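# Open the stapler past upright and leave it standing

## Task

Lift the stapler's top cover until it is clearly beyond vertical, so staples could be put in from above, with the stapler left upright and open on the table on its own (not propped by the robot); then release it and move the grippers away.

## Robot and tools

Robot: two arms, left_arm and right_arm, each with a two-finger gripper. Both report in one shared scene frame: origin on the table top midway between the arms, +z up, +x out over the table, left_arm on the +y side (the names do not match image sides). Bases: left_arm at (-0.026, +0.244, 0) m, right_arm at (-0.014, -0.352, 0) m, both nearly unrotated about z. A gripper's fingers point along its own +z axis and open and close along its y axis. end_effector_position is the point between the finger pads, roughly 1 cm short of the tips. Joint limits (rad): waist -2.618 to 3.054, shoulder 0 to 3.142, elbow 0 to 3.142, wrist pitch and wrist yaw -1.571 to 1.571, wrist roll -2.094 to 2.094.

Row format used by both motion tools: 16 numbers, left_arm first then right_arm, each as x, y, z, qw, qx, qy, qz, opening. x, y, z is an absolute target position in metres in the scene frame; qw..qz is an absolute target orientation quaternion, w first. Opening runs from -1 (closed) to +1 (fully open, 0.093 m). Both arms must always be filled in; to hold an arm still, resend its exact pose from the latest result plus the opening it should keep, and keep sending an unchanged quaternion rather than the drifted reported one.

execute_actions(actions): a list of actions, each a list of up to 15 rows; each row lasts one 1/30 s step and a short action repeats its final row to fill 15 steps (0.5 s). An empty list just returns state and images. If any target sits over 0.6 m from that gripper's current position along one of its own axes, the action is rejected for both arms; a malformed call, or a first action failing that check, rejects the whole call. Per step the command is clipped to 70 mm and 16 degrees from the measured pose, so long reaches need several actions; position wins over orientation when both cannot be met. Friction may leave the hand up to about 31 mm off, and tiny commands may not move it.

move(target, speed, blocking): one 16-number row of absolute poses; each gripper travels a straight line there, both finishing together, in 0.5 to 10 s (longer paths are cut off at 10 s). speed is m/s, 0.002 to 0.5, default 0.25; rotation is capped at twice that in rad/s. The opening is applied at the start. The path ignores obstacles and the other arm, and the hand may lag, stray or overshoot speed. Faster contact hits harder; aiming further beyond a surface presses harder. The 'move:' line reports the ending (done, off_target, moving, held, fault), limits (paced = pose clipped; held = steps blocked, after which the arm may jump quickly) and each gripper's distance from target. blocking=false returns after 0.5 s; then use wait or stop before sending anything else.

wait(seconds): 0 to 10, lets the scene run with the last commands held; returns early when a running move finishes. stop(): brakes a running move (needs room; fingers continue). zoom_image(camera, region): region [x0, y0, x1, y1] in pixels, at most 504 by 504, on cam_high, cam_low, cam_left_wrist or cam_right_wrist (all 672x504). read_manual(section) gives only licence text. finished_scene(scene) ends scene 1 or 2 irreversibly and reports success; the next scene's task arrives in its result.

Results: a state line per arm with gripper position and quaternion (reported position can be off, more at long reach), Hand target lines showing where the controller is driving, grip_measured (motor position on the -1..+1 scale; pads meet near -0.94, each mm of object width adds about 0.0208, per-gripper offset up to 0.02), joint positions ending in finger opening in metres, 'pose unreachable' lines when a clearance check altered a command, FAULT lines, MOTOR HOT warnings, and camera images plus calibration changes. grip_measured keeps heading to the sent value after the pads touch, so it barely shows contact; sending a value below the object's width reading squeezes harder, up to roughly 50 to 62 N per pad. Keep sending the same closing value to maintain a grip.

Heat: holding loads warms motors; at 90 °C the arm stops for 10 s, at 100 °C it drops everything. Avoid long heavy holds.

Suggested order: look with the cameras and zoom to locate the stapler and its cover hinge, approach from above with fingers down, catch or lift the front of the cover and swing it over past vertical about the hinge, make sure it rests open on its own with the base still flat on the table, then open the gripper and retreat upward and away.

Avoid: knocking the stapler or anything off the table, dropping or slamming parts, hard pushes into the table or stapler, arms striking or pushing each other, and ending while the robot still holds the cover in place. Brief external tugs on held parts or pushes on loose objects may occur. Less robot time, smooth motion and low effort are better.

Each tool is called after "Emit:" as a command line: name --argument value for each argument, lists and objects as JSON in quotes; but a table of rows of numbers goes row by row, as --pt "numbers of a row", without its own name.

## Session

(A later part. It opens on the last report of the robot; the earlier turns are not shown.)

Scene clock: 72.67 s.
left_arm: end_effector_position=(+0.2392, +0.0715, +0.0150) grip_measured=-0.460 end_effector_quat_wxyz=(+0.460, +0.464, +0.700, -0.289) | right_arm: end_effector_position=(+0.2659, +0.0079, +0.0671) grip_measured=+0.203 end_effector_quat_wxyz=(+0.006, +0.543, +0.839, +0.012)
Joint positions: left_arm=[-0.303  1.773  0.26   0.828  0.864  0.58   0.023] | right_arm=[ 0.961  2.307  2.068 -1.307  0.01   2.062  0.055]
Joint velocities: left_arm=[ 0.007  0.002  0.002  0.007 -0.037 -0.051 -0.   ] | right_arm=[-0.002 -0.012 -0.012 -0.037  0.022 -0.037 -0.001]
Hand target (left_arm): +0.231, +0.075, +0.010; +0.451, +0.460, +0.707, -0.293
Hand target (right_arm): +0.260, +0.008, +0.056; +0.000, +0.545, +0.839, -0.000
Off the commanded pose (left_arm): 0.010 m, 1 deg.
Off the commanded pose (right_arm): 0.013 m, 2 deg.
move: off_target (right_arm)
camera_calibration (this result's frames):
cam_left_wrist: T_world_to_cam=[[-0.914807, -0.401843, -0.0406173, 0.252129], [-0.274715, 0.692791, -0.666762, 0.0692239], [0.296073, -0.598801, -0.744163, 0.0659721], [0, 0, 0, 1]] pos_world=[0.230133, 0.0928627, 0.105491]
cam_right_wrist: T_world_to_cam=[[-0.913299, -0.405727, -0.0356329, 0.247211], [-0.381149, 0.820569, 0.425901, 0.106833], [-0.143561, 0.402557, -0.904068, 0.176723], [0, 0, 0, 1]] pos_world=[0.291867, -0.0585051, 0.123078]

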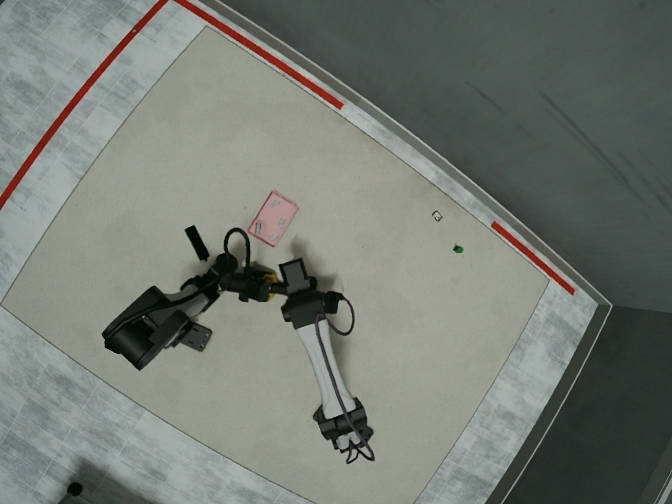

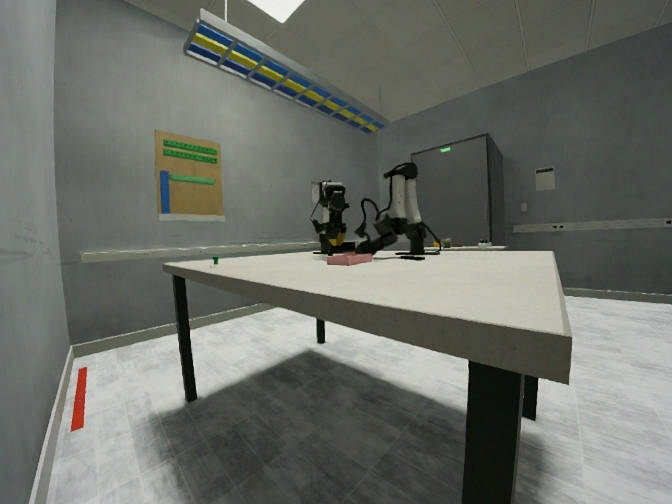

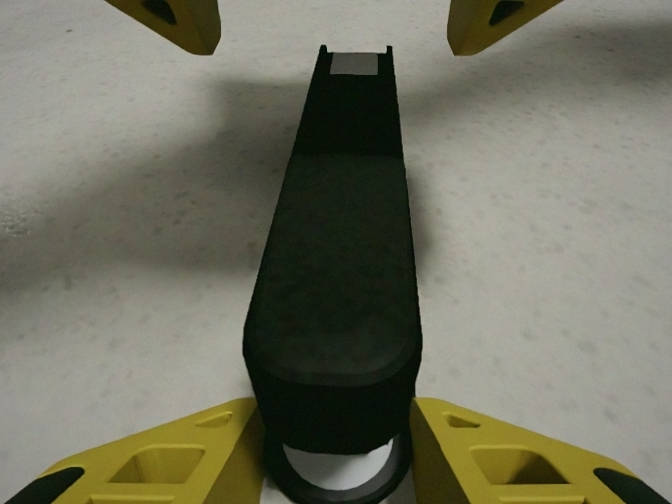

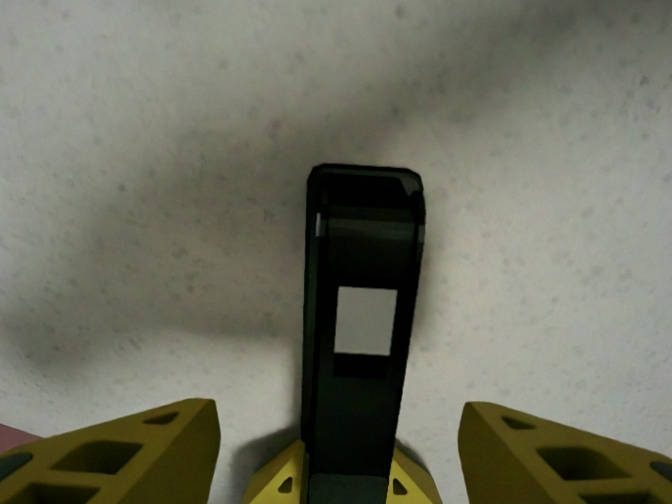

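Emit:
move --target '[0.231,0.075,0.010,0.451,0.46,0.707,-0.293,-0.5,0.256,0.007,0.043,0,0.545,0.839,0,0.2]' --speed 0.05

Emit:
move --target '[0.231,0.075,0.010,0.451,0.46,0.707,-0.293,-0.5,0.256,0.007,0.043,0,0.545,0.839,0,-0.6]'

Emit:
move --target '[0.231,0.075,0.010,0.451,0.46,0.707,-0.293,-0.5,0.262,-0.006,0.08,0,0.545,0.839,0,-0.6]' --speed 0.04

Scene clock: 79.03 s.
left_arm: end_effector_position=(+0.2392, +0.0715, +0.0150) grip_measured=-0.460 end_effector_quat_wxyz=(+0.460, +0.464, +0.700, -0.289) | right_arm: end_effector_position=(+0.2640, +0.0056, +0.0498) grip_measured=+0.203 end_effector_quat_wxyz=(+0.006, +0.545, +0.838, +0.007)
Joint positions: left_arm=[-0.303  1.773  0.26   0.828  0.864  0.58   0.023] | right_arm=[ 0.961  2.307  1.999 -1.248  0.01   2.067  0.055]
Joint velocities: left_arm=[-0.017  0.002 -0.017 -0.066  0.022 -0.022 -0.   ] | right_arm=[ 0.007 -0.007 -0.012  0.066  0.007  0.037 -0.   ]
Hand target (left_arm): +0.231, +0.075, +0.010; +0.451, +0.460, +0.707, -0.293
Hand target (right_arm): +0.256, +0.007, +0.043; +0.000, +0.545, +0.839, -0.000
Off the commanded pose (left_arm): 0.010 m, 1 deg.
Off the commanded pose (right_arm): 0.011 m, 1 deg.
move: off_target (right_arm)
camera_calibration (this result's frames):
cam_left_wrist: T_world_to_cam=[[-0.914807, -0.401843, -0.0406173, 0.252129], [-0.274715, 0.692791, -0.666762, 0.0692239], [0.296073, -0.598801, -0.744163, 0.0659721], [0, 0, 0, 1]] pos_world=[0.230133, 0.0928627, 0.105491]
cam_right_wrist: T_world_to_cam=[[-0.915491, -0.401436, -0.0269199, 0.244093], [-0.37448, 0.825729, 0.421825, 0.11388], [-0.147107, 0.396258, -0.906277, 0.162803], [0, 0, 0, 1]] pos_world=[0.290061, -0.0605587, 0.106078]

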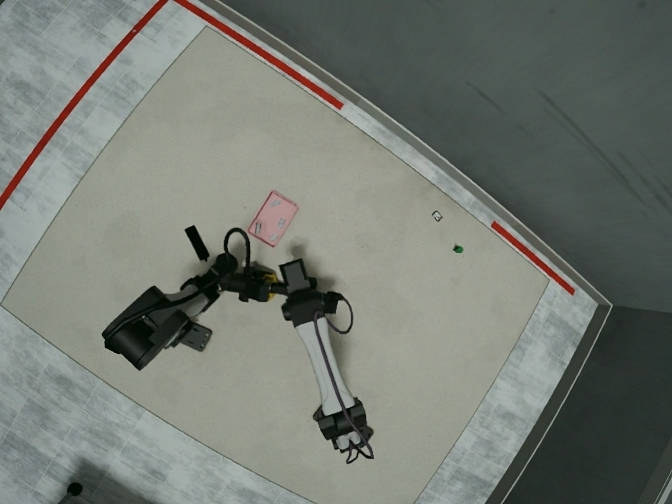

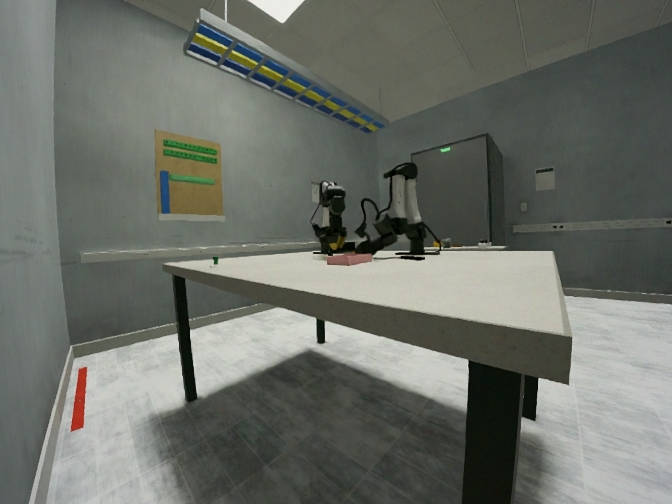

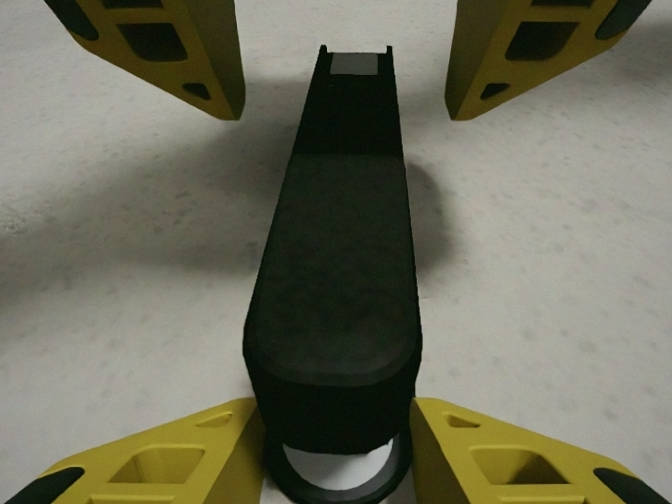

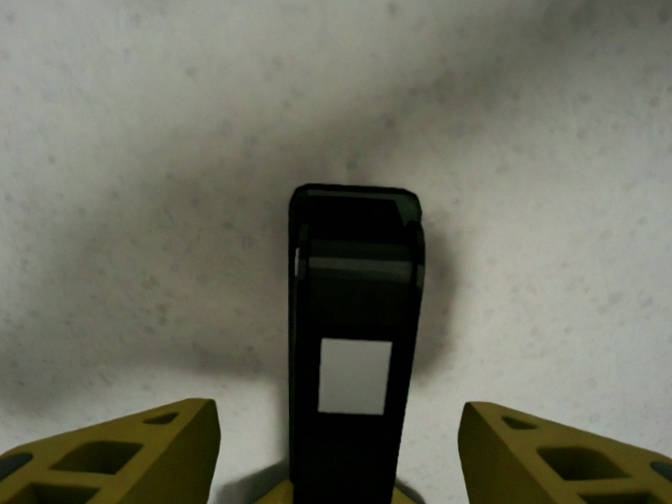

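Scene clock: 79.73 s.
left_arm: end_effector_position=(+0.2395, +0.0716, +0.0150) grip_measured=-0.460 end_effector_quat_wxyz=(+0.460, +0.463, +0.701, -0.288) | right_arm: end_effector_position=(+0.2635, +0.0053, +0.0497) grip_measured=-0.583 end_effector_quat_wxyz=(+0.005, +0.548, +0.836, +0.006)
Joint positions: left_arm=[-0.303  1.773  0.26   0.829  0.863  0.579  0.023] | right_arm=[ 0.961  2.307  1.999 -1.25   0.008  2.074  0.017]
Joint velocities: left_arm=[-0.002 -0.007  0.002 -0.037  0.007 -0.022 -0.   ] | right_arm=[-0.012 -0.002 -0.002 -0.007 -0.007 -0.007 -0.001]
Hand target (left_arm): +0.231, +0.075, +0.010; +0.451, +0.460, +0.707, -0.293
Hand target (right_arm): +0.256, +0.007, +0.043; +0.000, +0.545, +0.839, -0.000
Off the commanded pose (left_arm): 0.010 m, 1 deg.
Off the commanded pose (right_arm): 0.010 m, 1 deg.
move: done
camera_calibration (this result's frames):
cam_left_wrist: T_world_to_cam=[[-0.914194, -0.403189, -0.0410861, 0.252376], [-0.275569, 0.692743, -0.66646, 0.0694018], [0.297171, -0.597952, -0.744408, 0.0656387], [0, 0, 0, 1]] pos_world=[0.23034, 0.0929265, 0.105485]
cam_right_wrist: T_world_to_cam=[[-0.918134, -0.39553, -0.0241886, 0.244012], [-0.36802, 0.828458, 0.422161, 0.112181], [-0.146938, 0.396502, -0.906198, 0.162777], [0, 0, 0, 1]] pos_world=[0.289239, -0.0609642, 0.106052]

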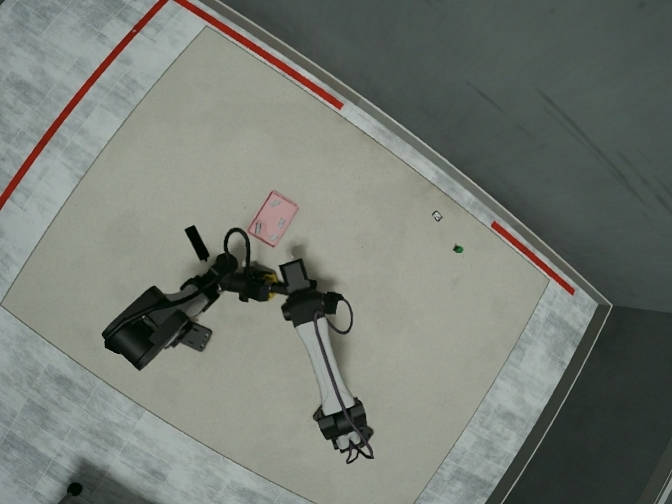

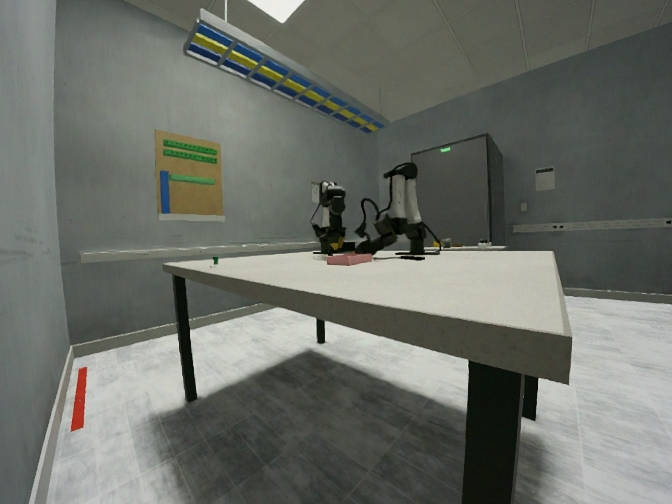

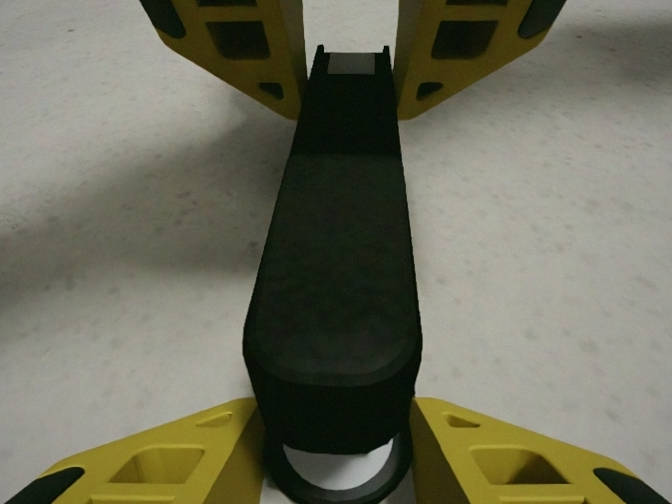

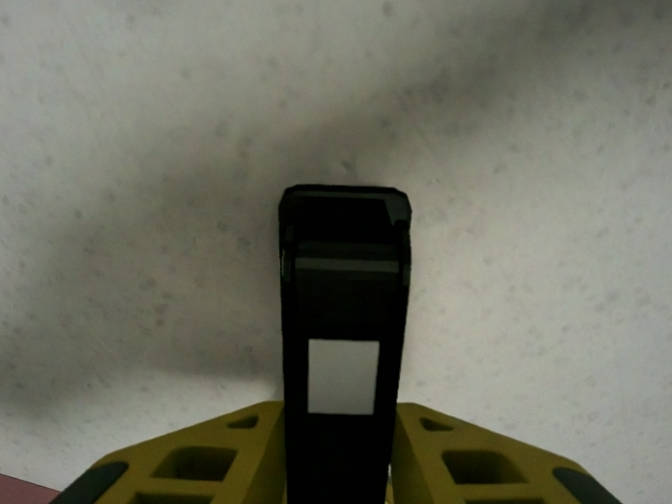

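Scene clock: 80.77 s.
left_arm: end_effector_position=(+0.2381, +0.0695, +0.0181) grip_measured=-0.460 end_effector_quat_wxyz=(+0.463, +0.466, +0.694, -0.296) | right_arm: end_effector_position=(+0.2611, +0.0035, +0.0561) grip_measured=-0.583 end_effector_quat_wxyz=(+0.002, +0.548, +0.836, -0.001)
Joint positions: left_arm=[-0.303  1.773  0.26   0.838  0.884  0.576  0.023] | right_arm=[ 0.961  2.307  2.024 -1.289  0.003  2.074  0.017]
Joint velocities: left_arm=[-0.002  0.012  0.012  0.051 -0.095 -0.037 -0.001] | right_arm=[-0.002  0.002 -0.017  0.022  0.081  0.022  0.001]
Hand target (left_arm): +0.231, +0.075, +0.010; +0.451, +0.460, +0.707, -0.293
Hand target (right_arm): +0.262, -0.006, +0.079; +0.000, +0.545, +0.839, +0.001
Off the commanded pose (left_arm): 0.012 m, 2 deg.
Off the commanded pose (right_arm): 0.026 m, 0 deg.
move: off_target (left_arm, right_arm)
camera_calibration (this result's frames):
cam_left_wrist: T_world_to_cam=[[-0.920058, -0.389858, -0.0387692, 0.250792], [-0.262101, 0.686047, -0.678707, 0.0700133], [0.291197, -0.614289, -0.733385, 0.0694474], [0, 0, 0, 1]] pos_world=[0.228871, 0.0924018, 0.108173]
cam_right_wrist: T_world_to_cam=[[-0.91833, -0.395686, -0.0101106, 0.240499], [-0.362954, 0.831624, 0.420316, 0.108863], [-0.157905, 0.389658, -0.907322, 0.171799], [0, 0, 0, 1]] pos_world=[0.287498, -0.0623138, 0.112552]

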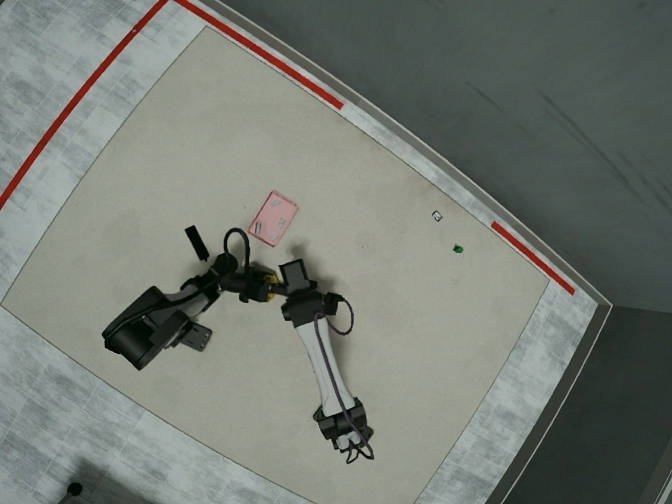

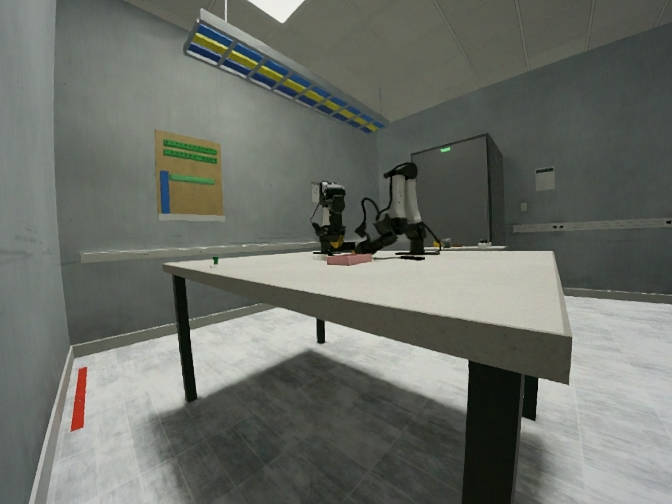

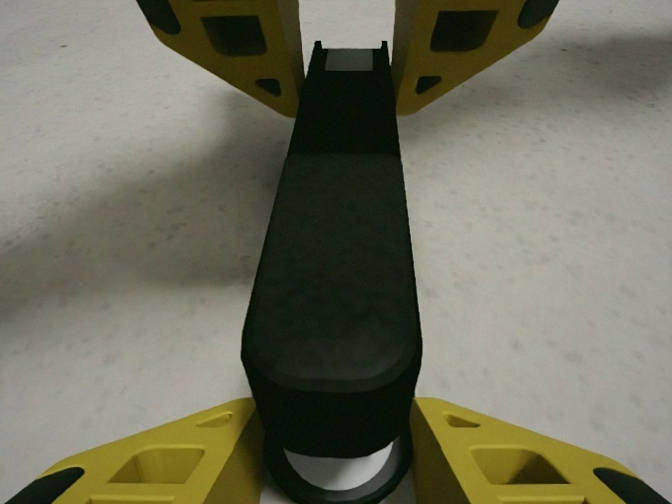

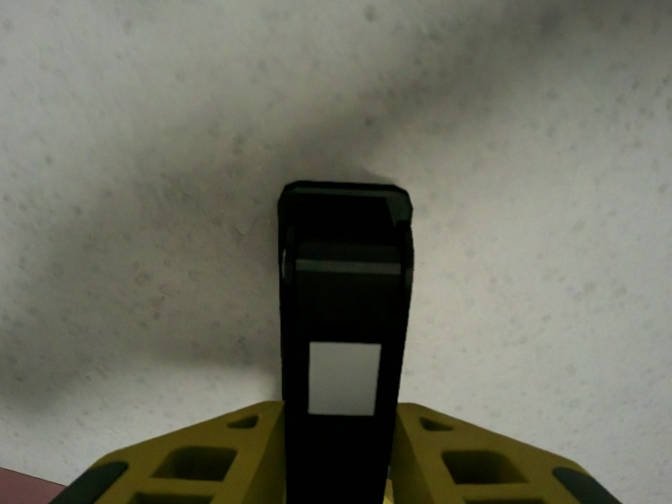

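Emit:
move --target '[0.231,0.075,0.005,0.451,0.46,0.707,-0.293,-0.5,0.28,-0.06,0.13,0,0.545,0.839,0,0.2]' --speed 0.15

Emit:
move --target '[0.231,0.075,0.005,0.451,0.46,0.707,-0.293,-0.5,0.29,-0.1,0.14,0.38,0.19,0.87,0.25,0.2]' --speed 0.4

Emit:
move --target '[0.231,0.075,0.005,0.451,0.46,0.707,-0.293,-0.5,0.265,-0.01,0.10,0.186,-0.789,0.512,0.287,0.2]' --speed 0.3

Emit:
move --target '[0.231,0.075,0.005,0.451,0.46,0.707,-0.293,-0.5,0.254,0.018,0.05,0.186,-0.789,0.512,0.287,0.2]' --speed 0.06

Scene clock: 91.90 s.
left_arm: end_effector_position=(+0.2373, +0.0701, +0.0147) grip_measured=-0.460 end_effector_quat_wxyz=(+0.463, +0.467, +0.694, -0.294) | right_arm: end_effector_position=(+0.2787, -0.0586, +0.1225) grip_measured=+0.197 end_effector_quat_wxyz=(-0.000, +0.546, +0.837, -0.008)
Joint positions: left_arm=[-0.303  1.792  0.254  0.861  0.88   0.581  0.023] | right_arm=[ 0.836  2.164  2.052 -1.475  0.003  1.944  0.055]
Joint velocities: left_arm=[ 0.002 -0.002  0.002 -0.037 -0.022 -0.022 -0.001] | right_arm=[ 0.002  0.002 -0.007 -0.007 -0.007  0.022 -0.   ]
Hand target (left_arm): +0.231, +0.075, +0.005; +0.450, +0.460, +0.707, -0.293
Hand target (right_arm): +0.281, -0.060, +0.130; -0.000, +0.545, +0.839, -0.001
Off the commanded pose (left_arm): 0.013 m, 2 deg.
Off the commanded pose (right_arm): 0.008 m, 1 deg.
move: off_target (left_arm)
camera_calibration (this result's frames):
cam_left_wrist: T_world_to_cam=[[-0.919412, -0.390835, -0.0439232, 0.250204], [-0.260701, 0.68925, -0.675995, 0.0664809], [0.294477, -0.610068, -0.735596, 0.0664981], [0, 0, 0, 1]] pos_world=[0.22779, 0.0925349, 0.104846]
cam_right_wrist: T_world_to_cam=[[-0.916849, -0.399214, 0.00394699, 0.230435], [-0.361579, 0.834525, 0.415726, 0.139364], [-0.169257, 0.379731, -0.909481, 0.261888], [0, 0, 0, 1]] pos_world=[0.305992, -0.123756, 0.179336]

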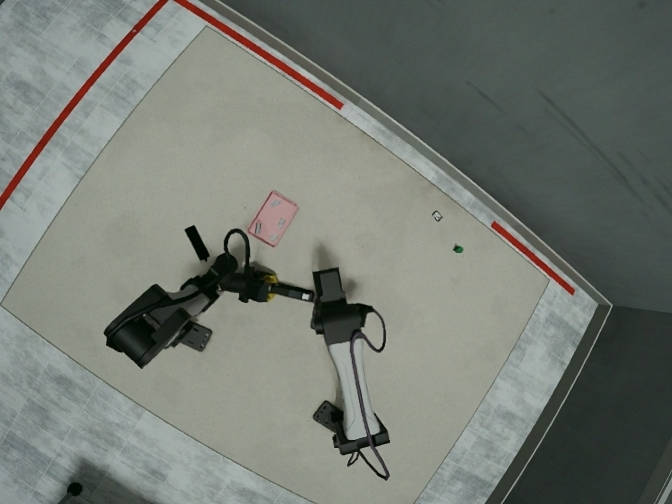

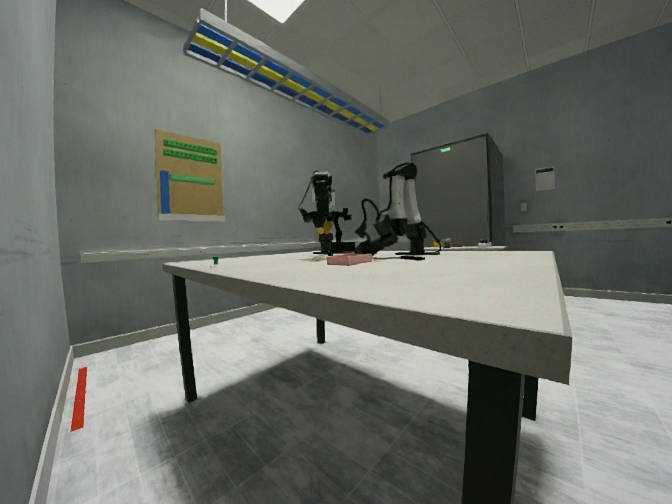

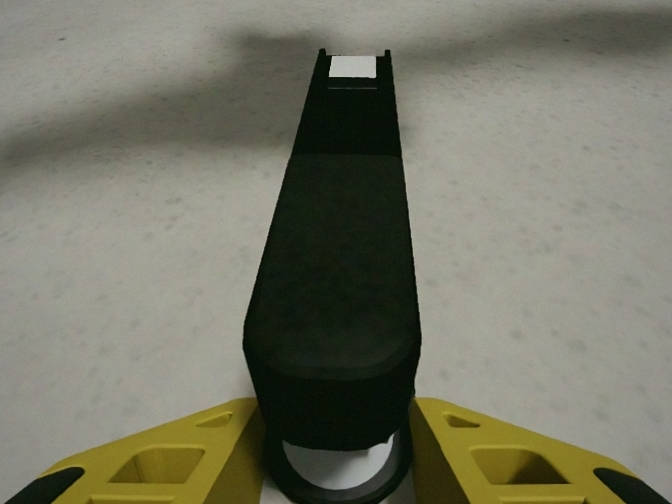

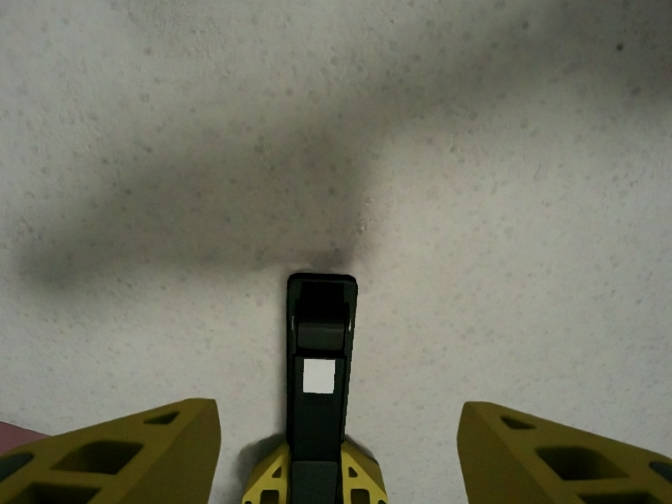

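Scene clock: 94.23 s.
left_arm: end_effector_position=(+0.2373, +0.0701, +0.0147) grip_measured=-0.460 end_effector_quat_wxyz=(+0.463, +0.467, +0.694, -0.294) | right_arm: end_effector_position=(+0.2909, -0.0935, +0.1464) grip_measured=+0.197 end_effector_quat_wxyz=(+0.381, +0.197, +0.867, +0.252)
Joint positions: left_arm=[-0.303  1.792  0.254  0.861  0.88   0.581  0.023] | right_arm=[ 0.919  1.413  0.838 -0.112  0.407  1.122  0.055]
Joint velocities: left_arm=[-0.007  0.017 -0.012  0.007 -0.022  0.037 -0.   ] | right_arm=[ 0.002  0.012 -0.007  0.007 -0.022 -0.066 -0.   ]
Hand target (left_arm): +0.231, +0.075, +0.005; +0.451, +0.460, +0.707, -0.293
Hand target (right_arm): +0.290, -0.100, +0.142; +0.379, +0.195, +0.869, +0.250
Off the commanded pose (left_arm): 0.013 m, 2 deg.
Off the commanded pose (right_arm): 0.009 m, 1 deg.
move: off_target (left_arm)
camera_calibration (this result's frames):
cam_left_wrist: T_world_to_cam=[[-0.919412, -0.390835, -0.0439232, 0.250204], [-0.260701, 0.68925, -0.675995, 0.0664809], [0.294477, -0.610068, -0.735596, 0.0664981], [0, 0, 0, 1]] pos_world=[0.22779, 0.0925349, 0.104846]
cam_right_wrist: T_world_to_cam=[[-0.14435, -0.790571, -0.595115, 0.0539316], [-0.894762, 0.361111, -0.26268, 0.373118], [0.422569, 0.494568, -0.759499, 0.115585], [0, 0, 0, 1]] pos_world=[0.292794, -0.149265, 0.217893]

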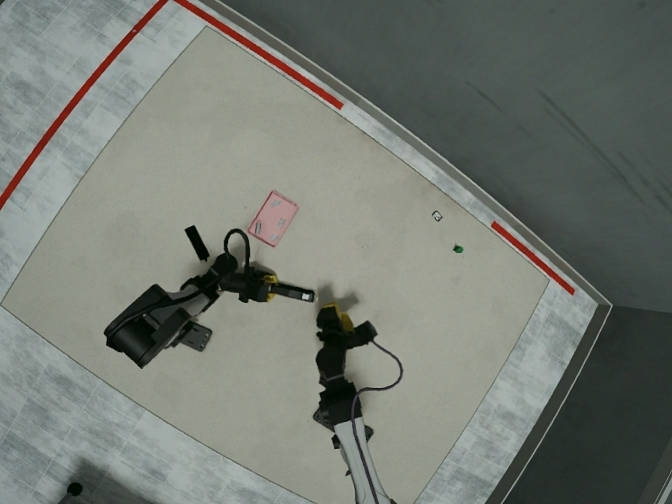

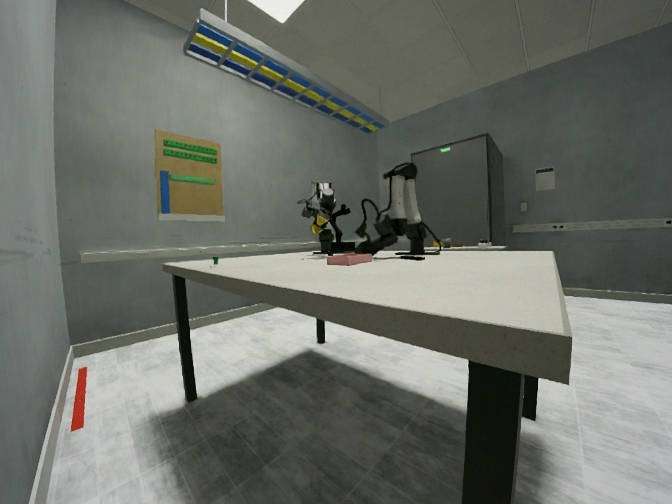

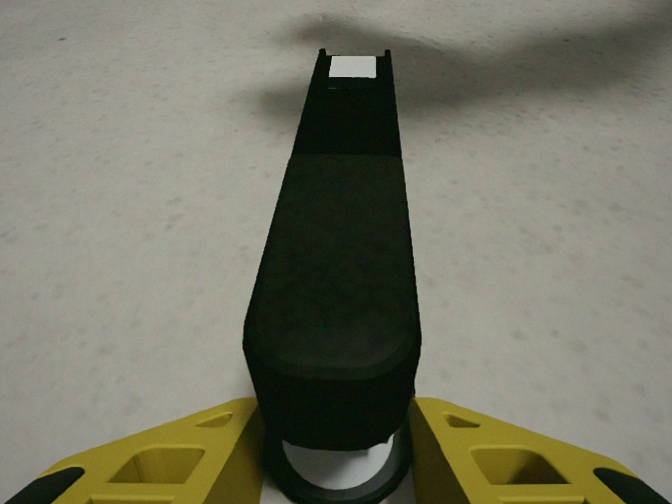

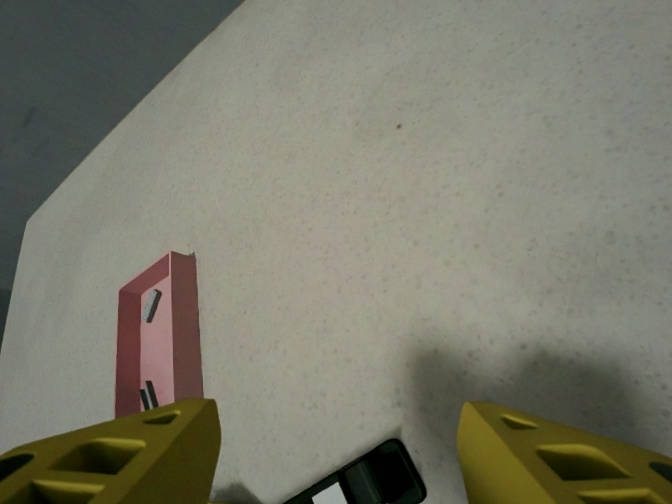

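Scene clock: 98.70 s.
left_arm: end_effector_position=(+0.2373, +0.0701, +0.0147) grip_measured=-0.460 end_effector_quat_wxyz=(+0.463, +0.467, +0.694, -0.294) | right_arm: end_effector_position=(+0.2650, -0.0133, +0.1018) grip_measured=+0.197 end_effector_quat_wxyz=(-0.192, +0.784, -0.515, -0.289)
Joint positions: left_arm=[-0.303  1.792  0.254  0.861  0.88   0.581  0.023] | right_arm=[ 0.684  2.034  1.604 -0.946 -0.686 -1.274  0.055]
Joint velocities: left_arm=[-0.002 -0.007 -0.002 -0.007 -0.007  0.066 -0.   ] | right_arm=[ 0.017 -0.007 -0.002 -0.007  0.022 -0.037  0.   ]
Hand target (left_arm): +0.231, +0.075, +0.005; +0.451, +0.460, +0.707, -0.293
Hand target (right_arm): +0.264, -0.010, +0.097; -0.183, +0.790, -0.510, -0.286
Off the commanded pose (left_arm): 0.013 m, 2 deg.
Off the commanded pose (right_arm): 0.004 m, 1 deg.
move: off_target (left_arm)
camera_calibration (this result's frames):
cam_left_wrist: T_world_to_cam=[[-0.919412, -0.390835, -0.0439232, 0.250204], [-0.260701, 0.68925, -0.675995, 0.0664809], [0.294477, -0.610068, -0.735596, 0.0664981], [0, 0, 0, 1]] pos_world=[0.22779, 0.0925349, 0.104846]
cam_right_wrist: T_world_to_cam=[[0.916914, 0.399036, -0.00633714, -0.23827], [0.382854, -0.883992, -0.268292, -0.0453344], [-0.11266, 0.243574, -0.963317, 0.21225], [0, 0, 0, 1]] pos_world=[0.259741, 0.0033043, 0.190791]

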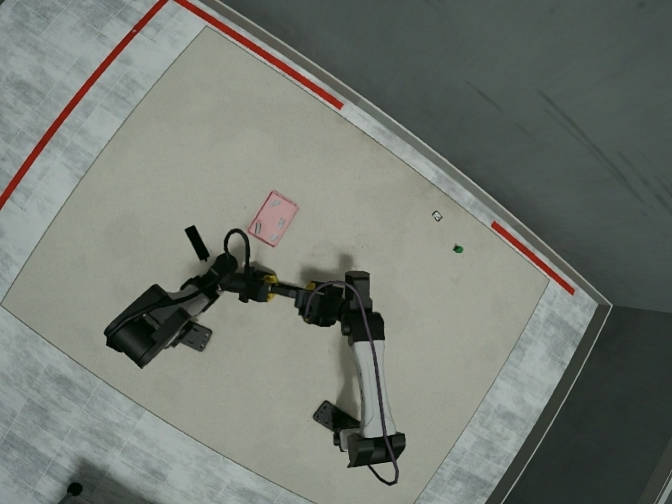

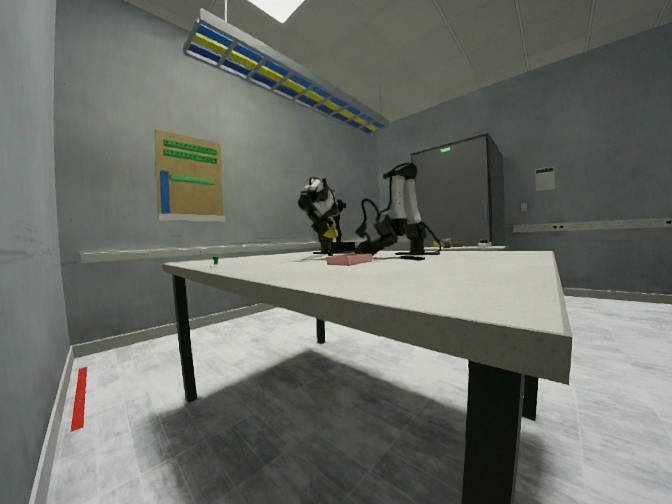

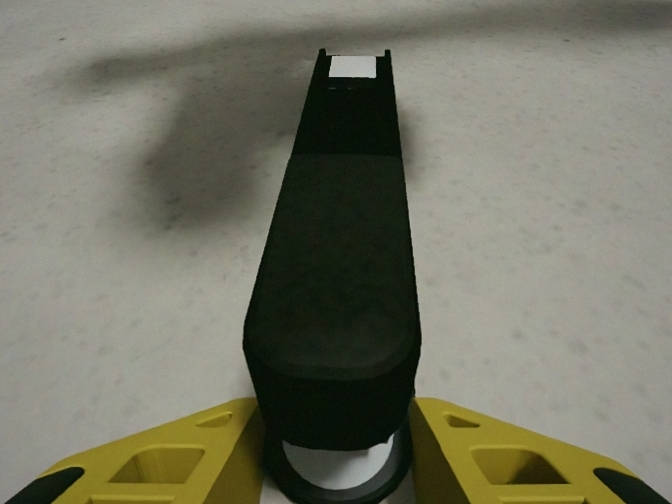

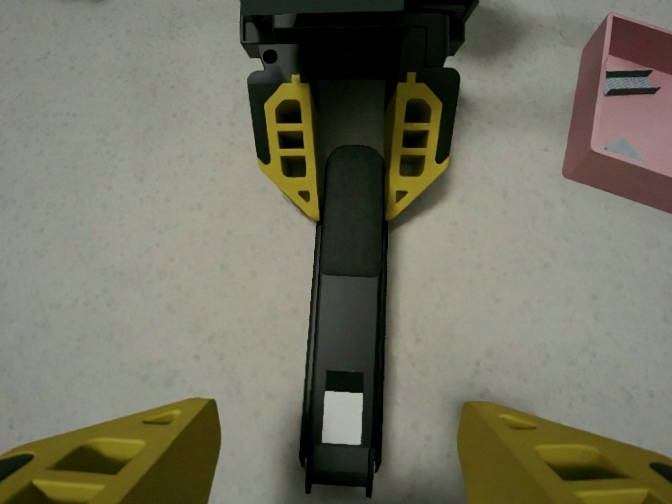

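Scene clock: 100.17 s.
left_arm: end_effector_position=(+0.2373, +0.0701, +0.0147) grip_measured=-0.460 end_effector_quat_wxyz=(+0.463, +0.467, +0.694, -0.294) | right_arm: end_effector_position=(+0.2603, +0.0194, +0.0667) grip_measured=+0.197 end_effector_quat_wxyz=(-0.206, +0.789, -0.504, -0.286)
Joint positions: left_arm=[-0.303  1.792  0.254  0.861  0.88   0.581  0.023] | right_arm=[ 0.753  2.099  1.549 -0.746 -0.674 -1.203  0.055]
Joint velocities: left_arm=[ 0.007  0.017 -0.002  0.007  0.007 -0.066 -0.   ] | right_arm=[-0.007  0.022 -0.017 -0.051  0.037 -0.037 -0.   ]
Hand target (left_arm): +0.231, +0.075, +0.005; +0.451, +0.460, +0.707, -0.293
Hand target (right_arm): +0.253, +0.017, +0.050; -0.186, +0.788, -0.512, -0.286
Off the commanded pose (left_arm): 0.013 m, 2 deg.
Off the commanded pose (right_arm): 0.018 m, 2 deg.
move: off_target (left_arm, right_arm)
camera_calibration (this result's frames):
cam_left_wrist: T_world_to_cam=[[-0.919412, -0.390835, -0.0439232, 0.250204], [-0.260701, 0.68925, -0.675995, 0.0664809], [0.294477, -0.610068, -0.735596, 0.0664981], [0, 0, 0, 1]] pos_world=[0.22779, 0.0925349, 0.104846]
cam_right_wrist: T_world_to_cam=[[0.911432, 0.410521, 0.0276379, -0.248242], [0.401527, -0.872776, -0.277558, -0.0284921], [-0.0898216, 0.264072, -0.960311, 0.163357], [0, 0, 0, 1]] pos_world=[0.252369, 0.0339033, 0.155826]

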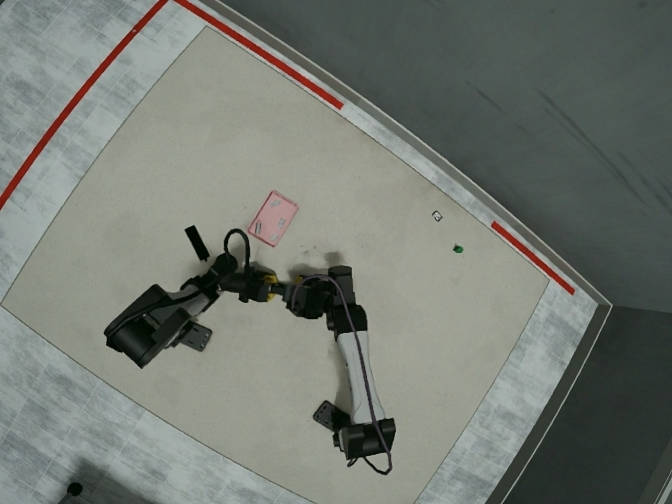

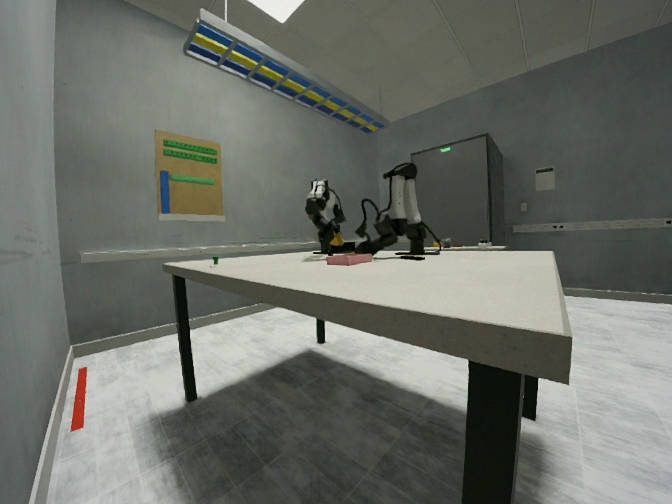

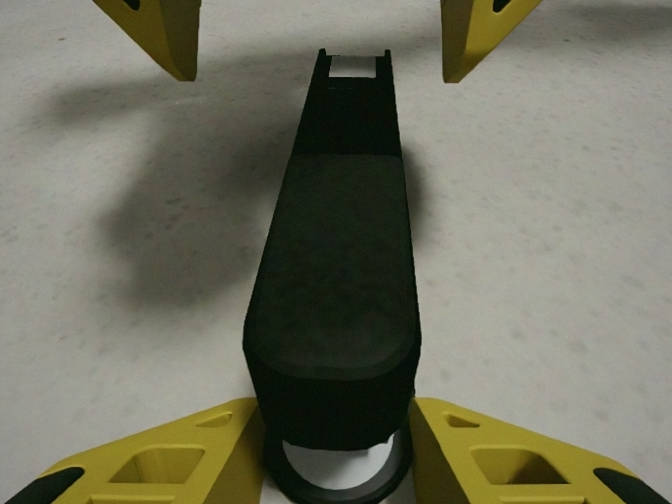

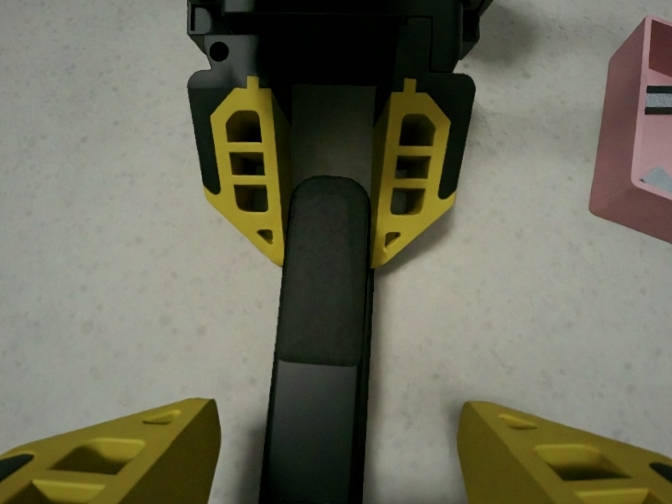

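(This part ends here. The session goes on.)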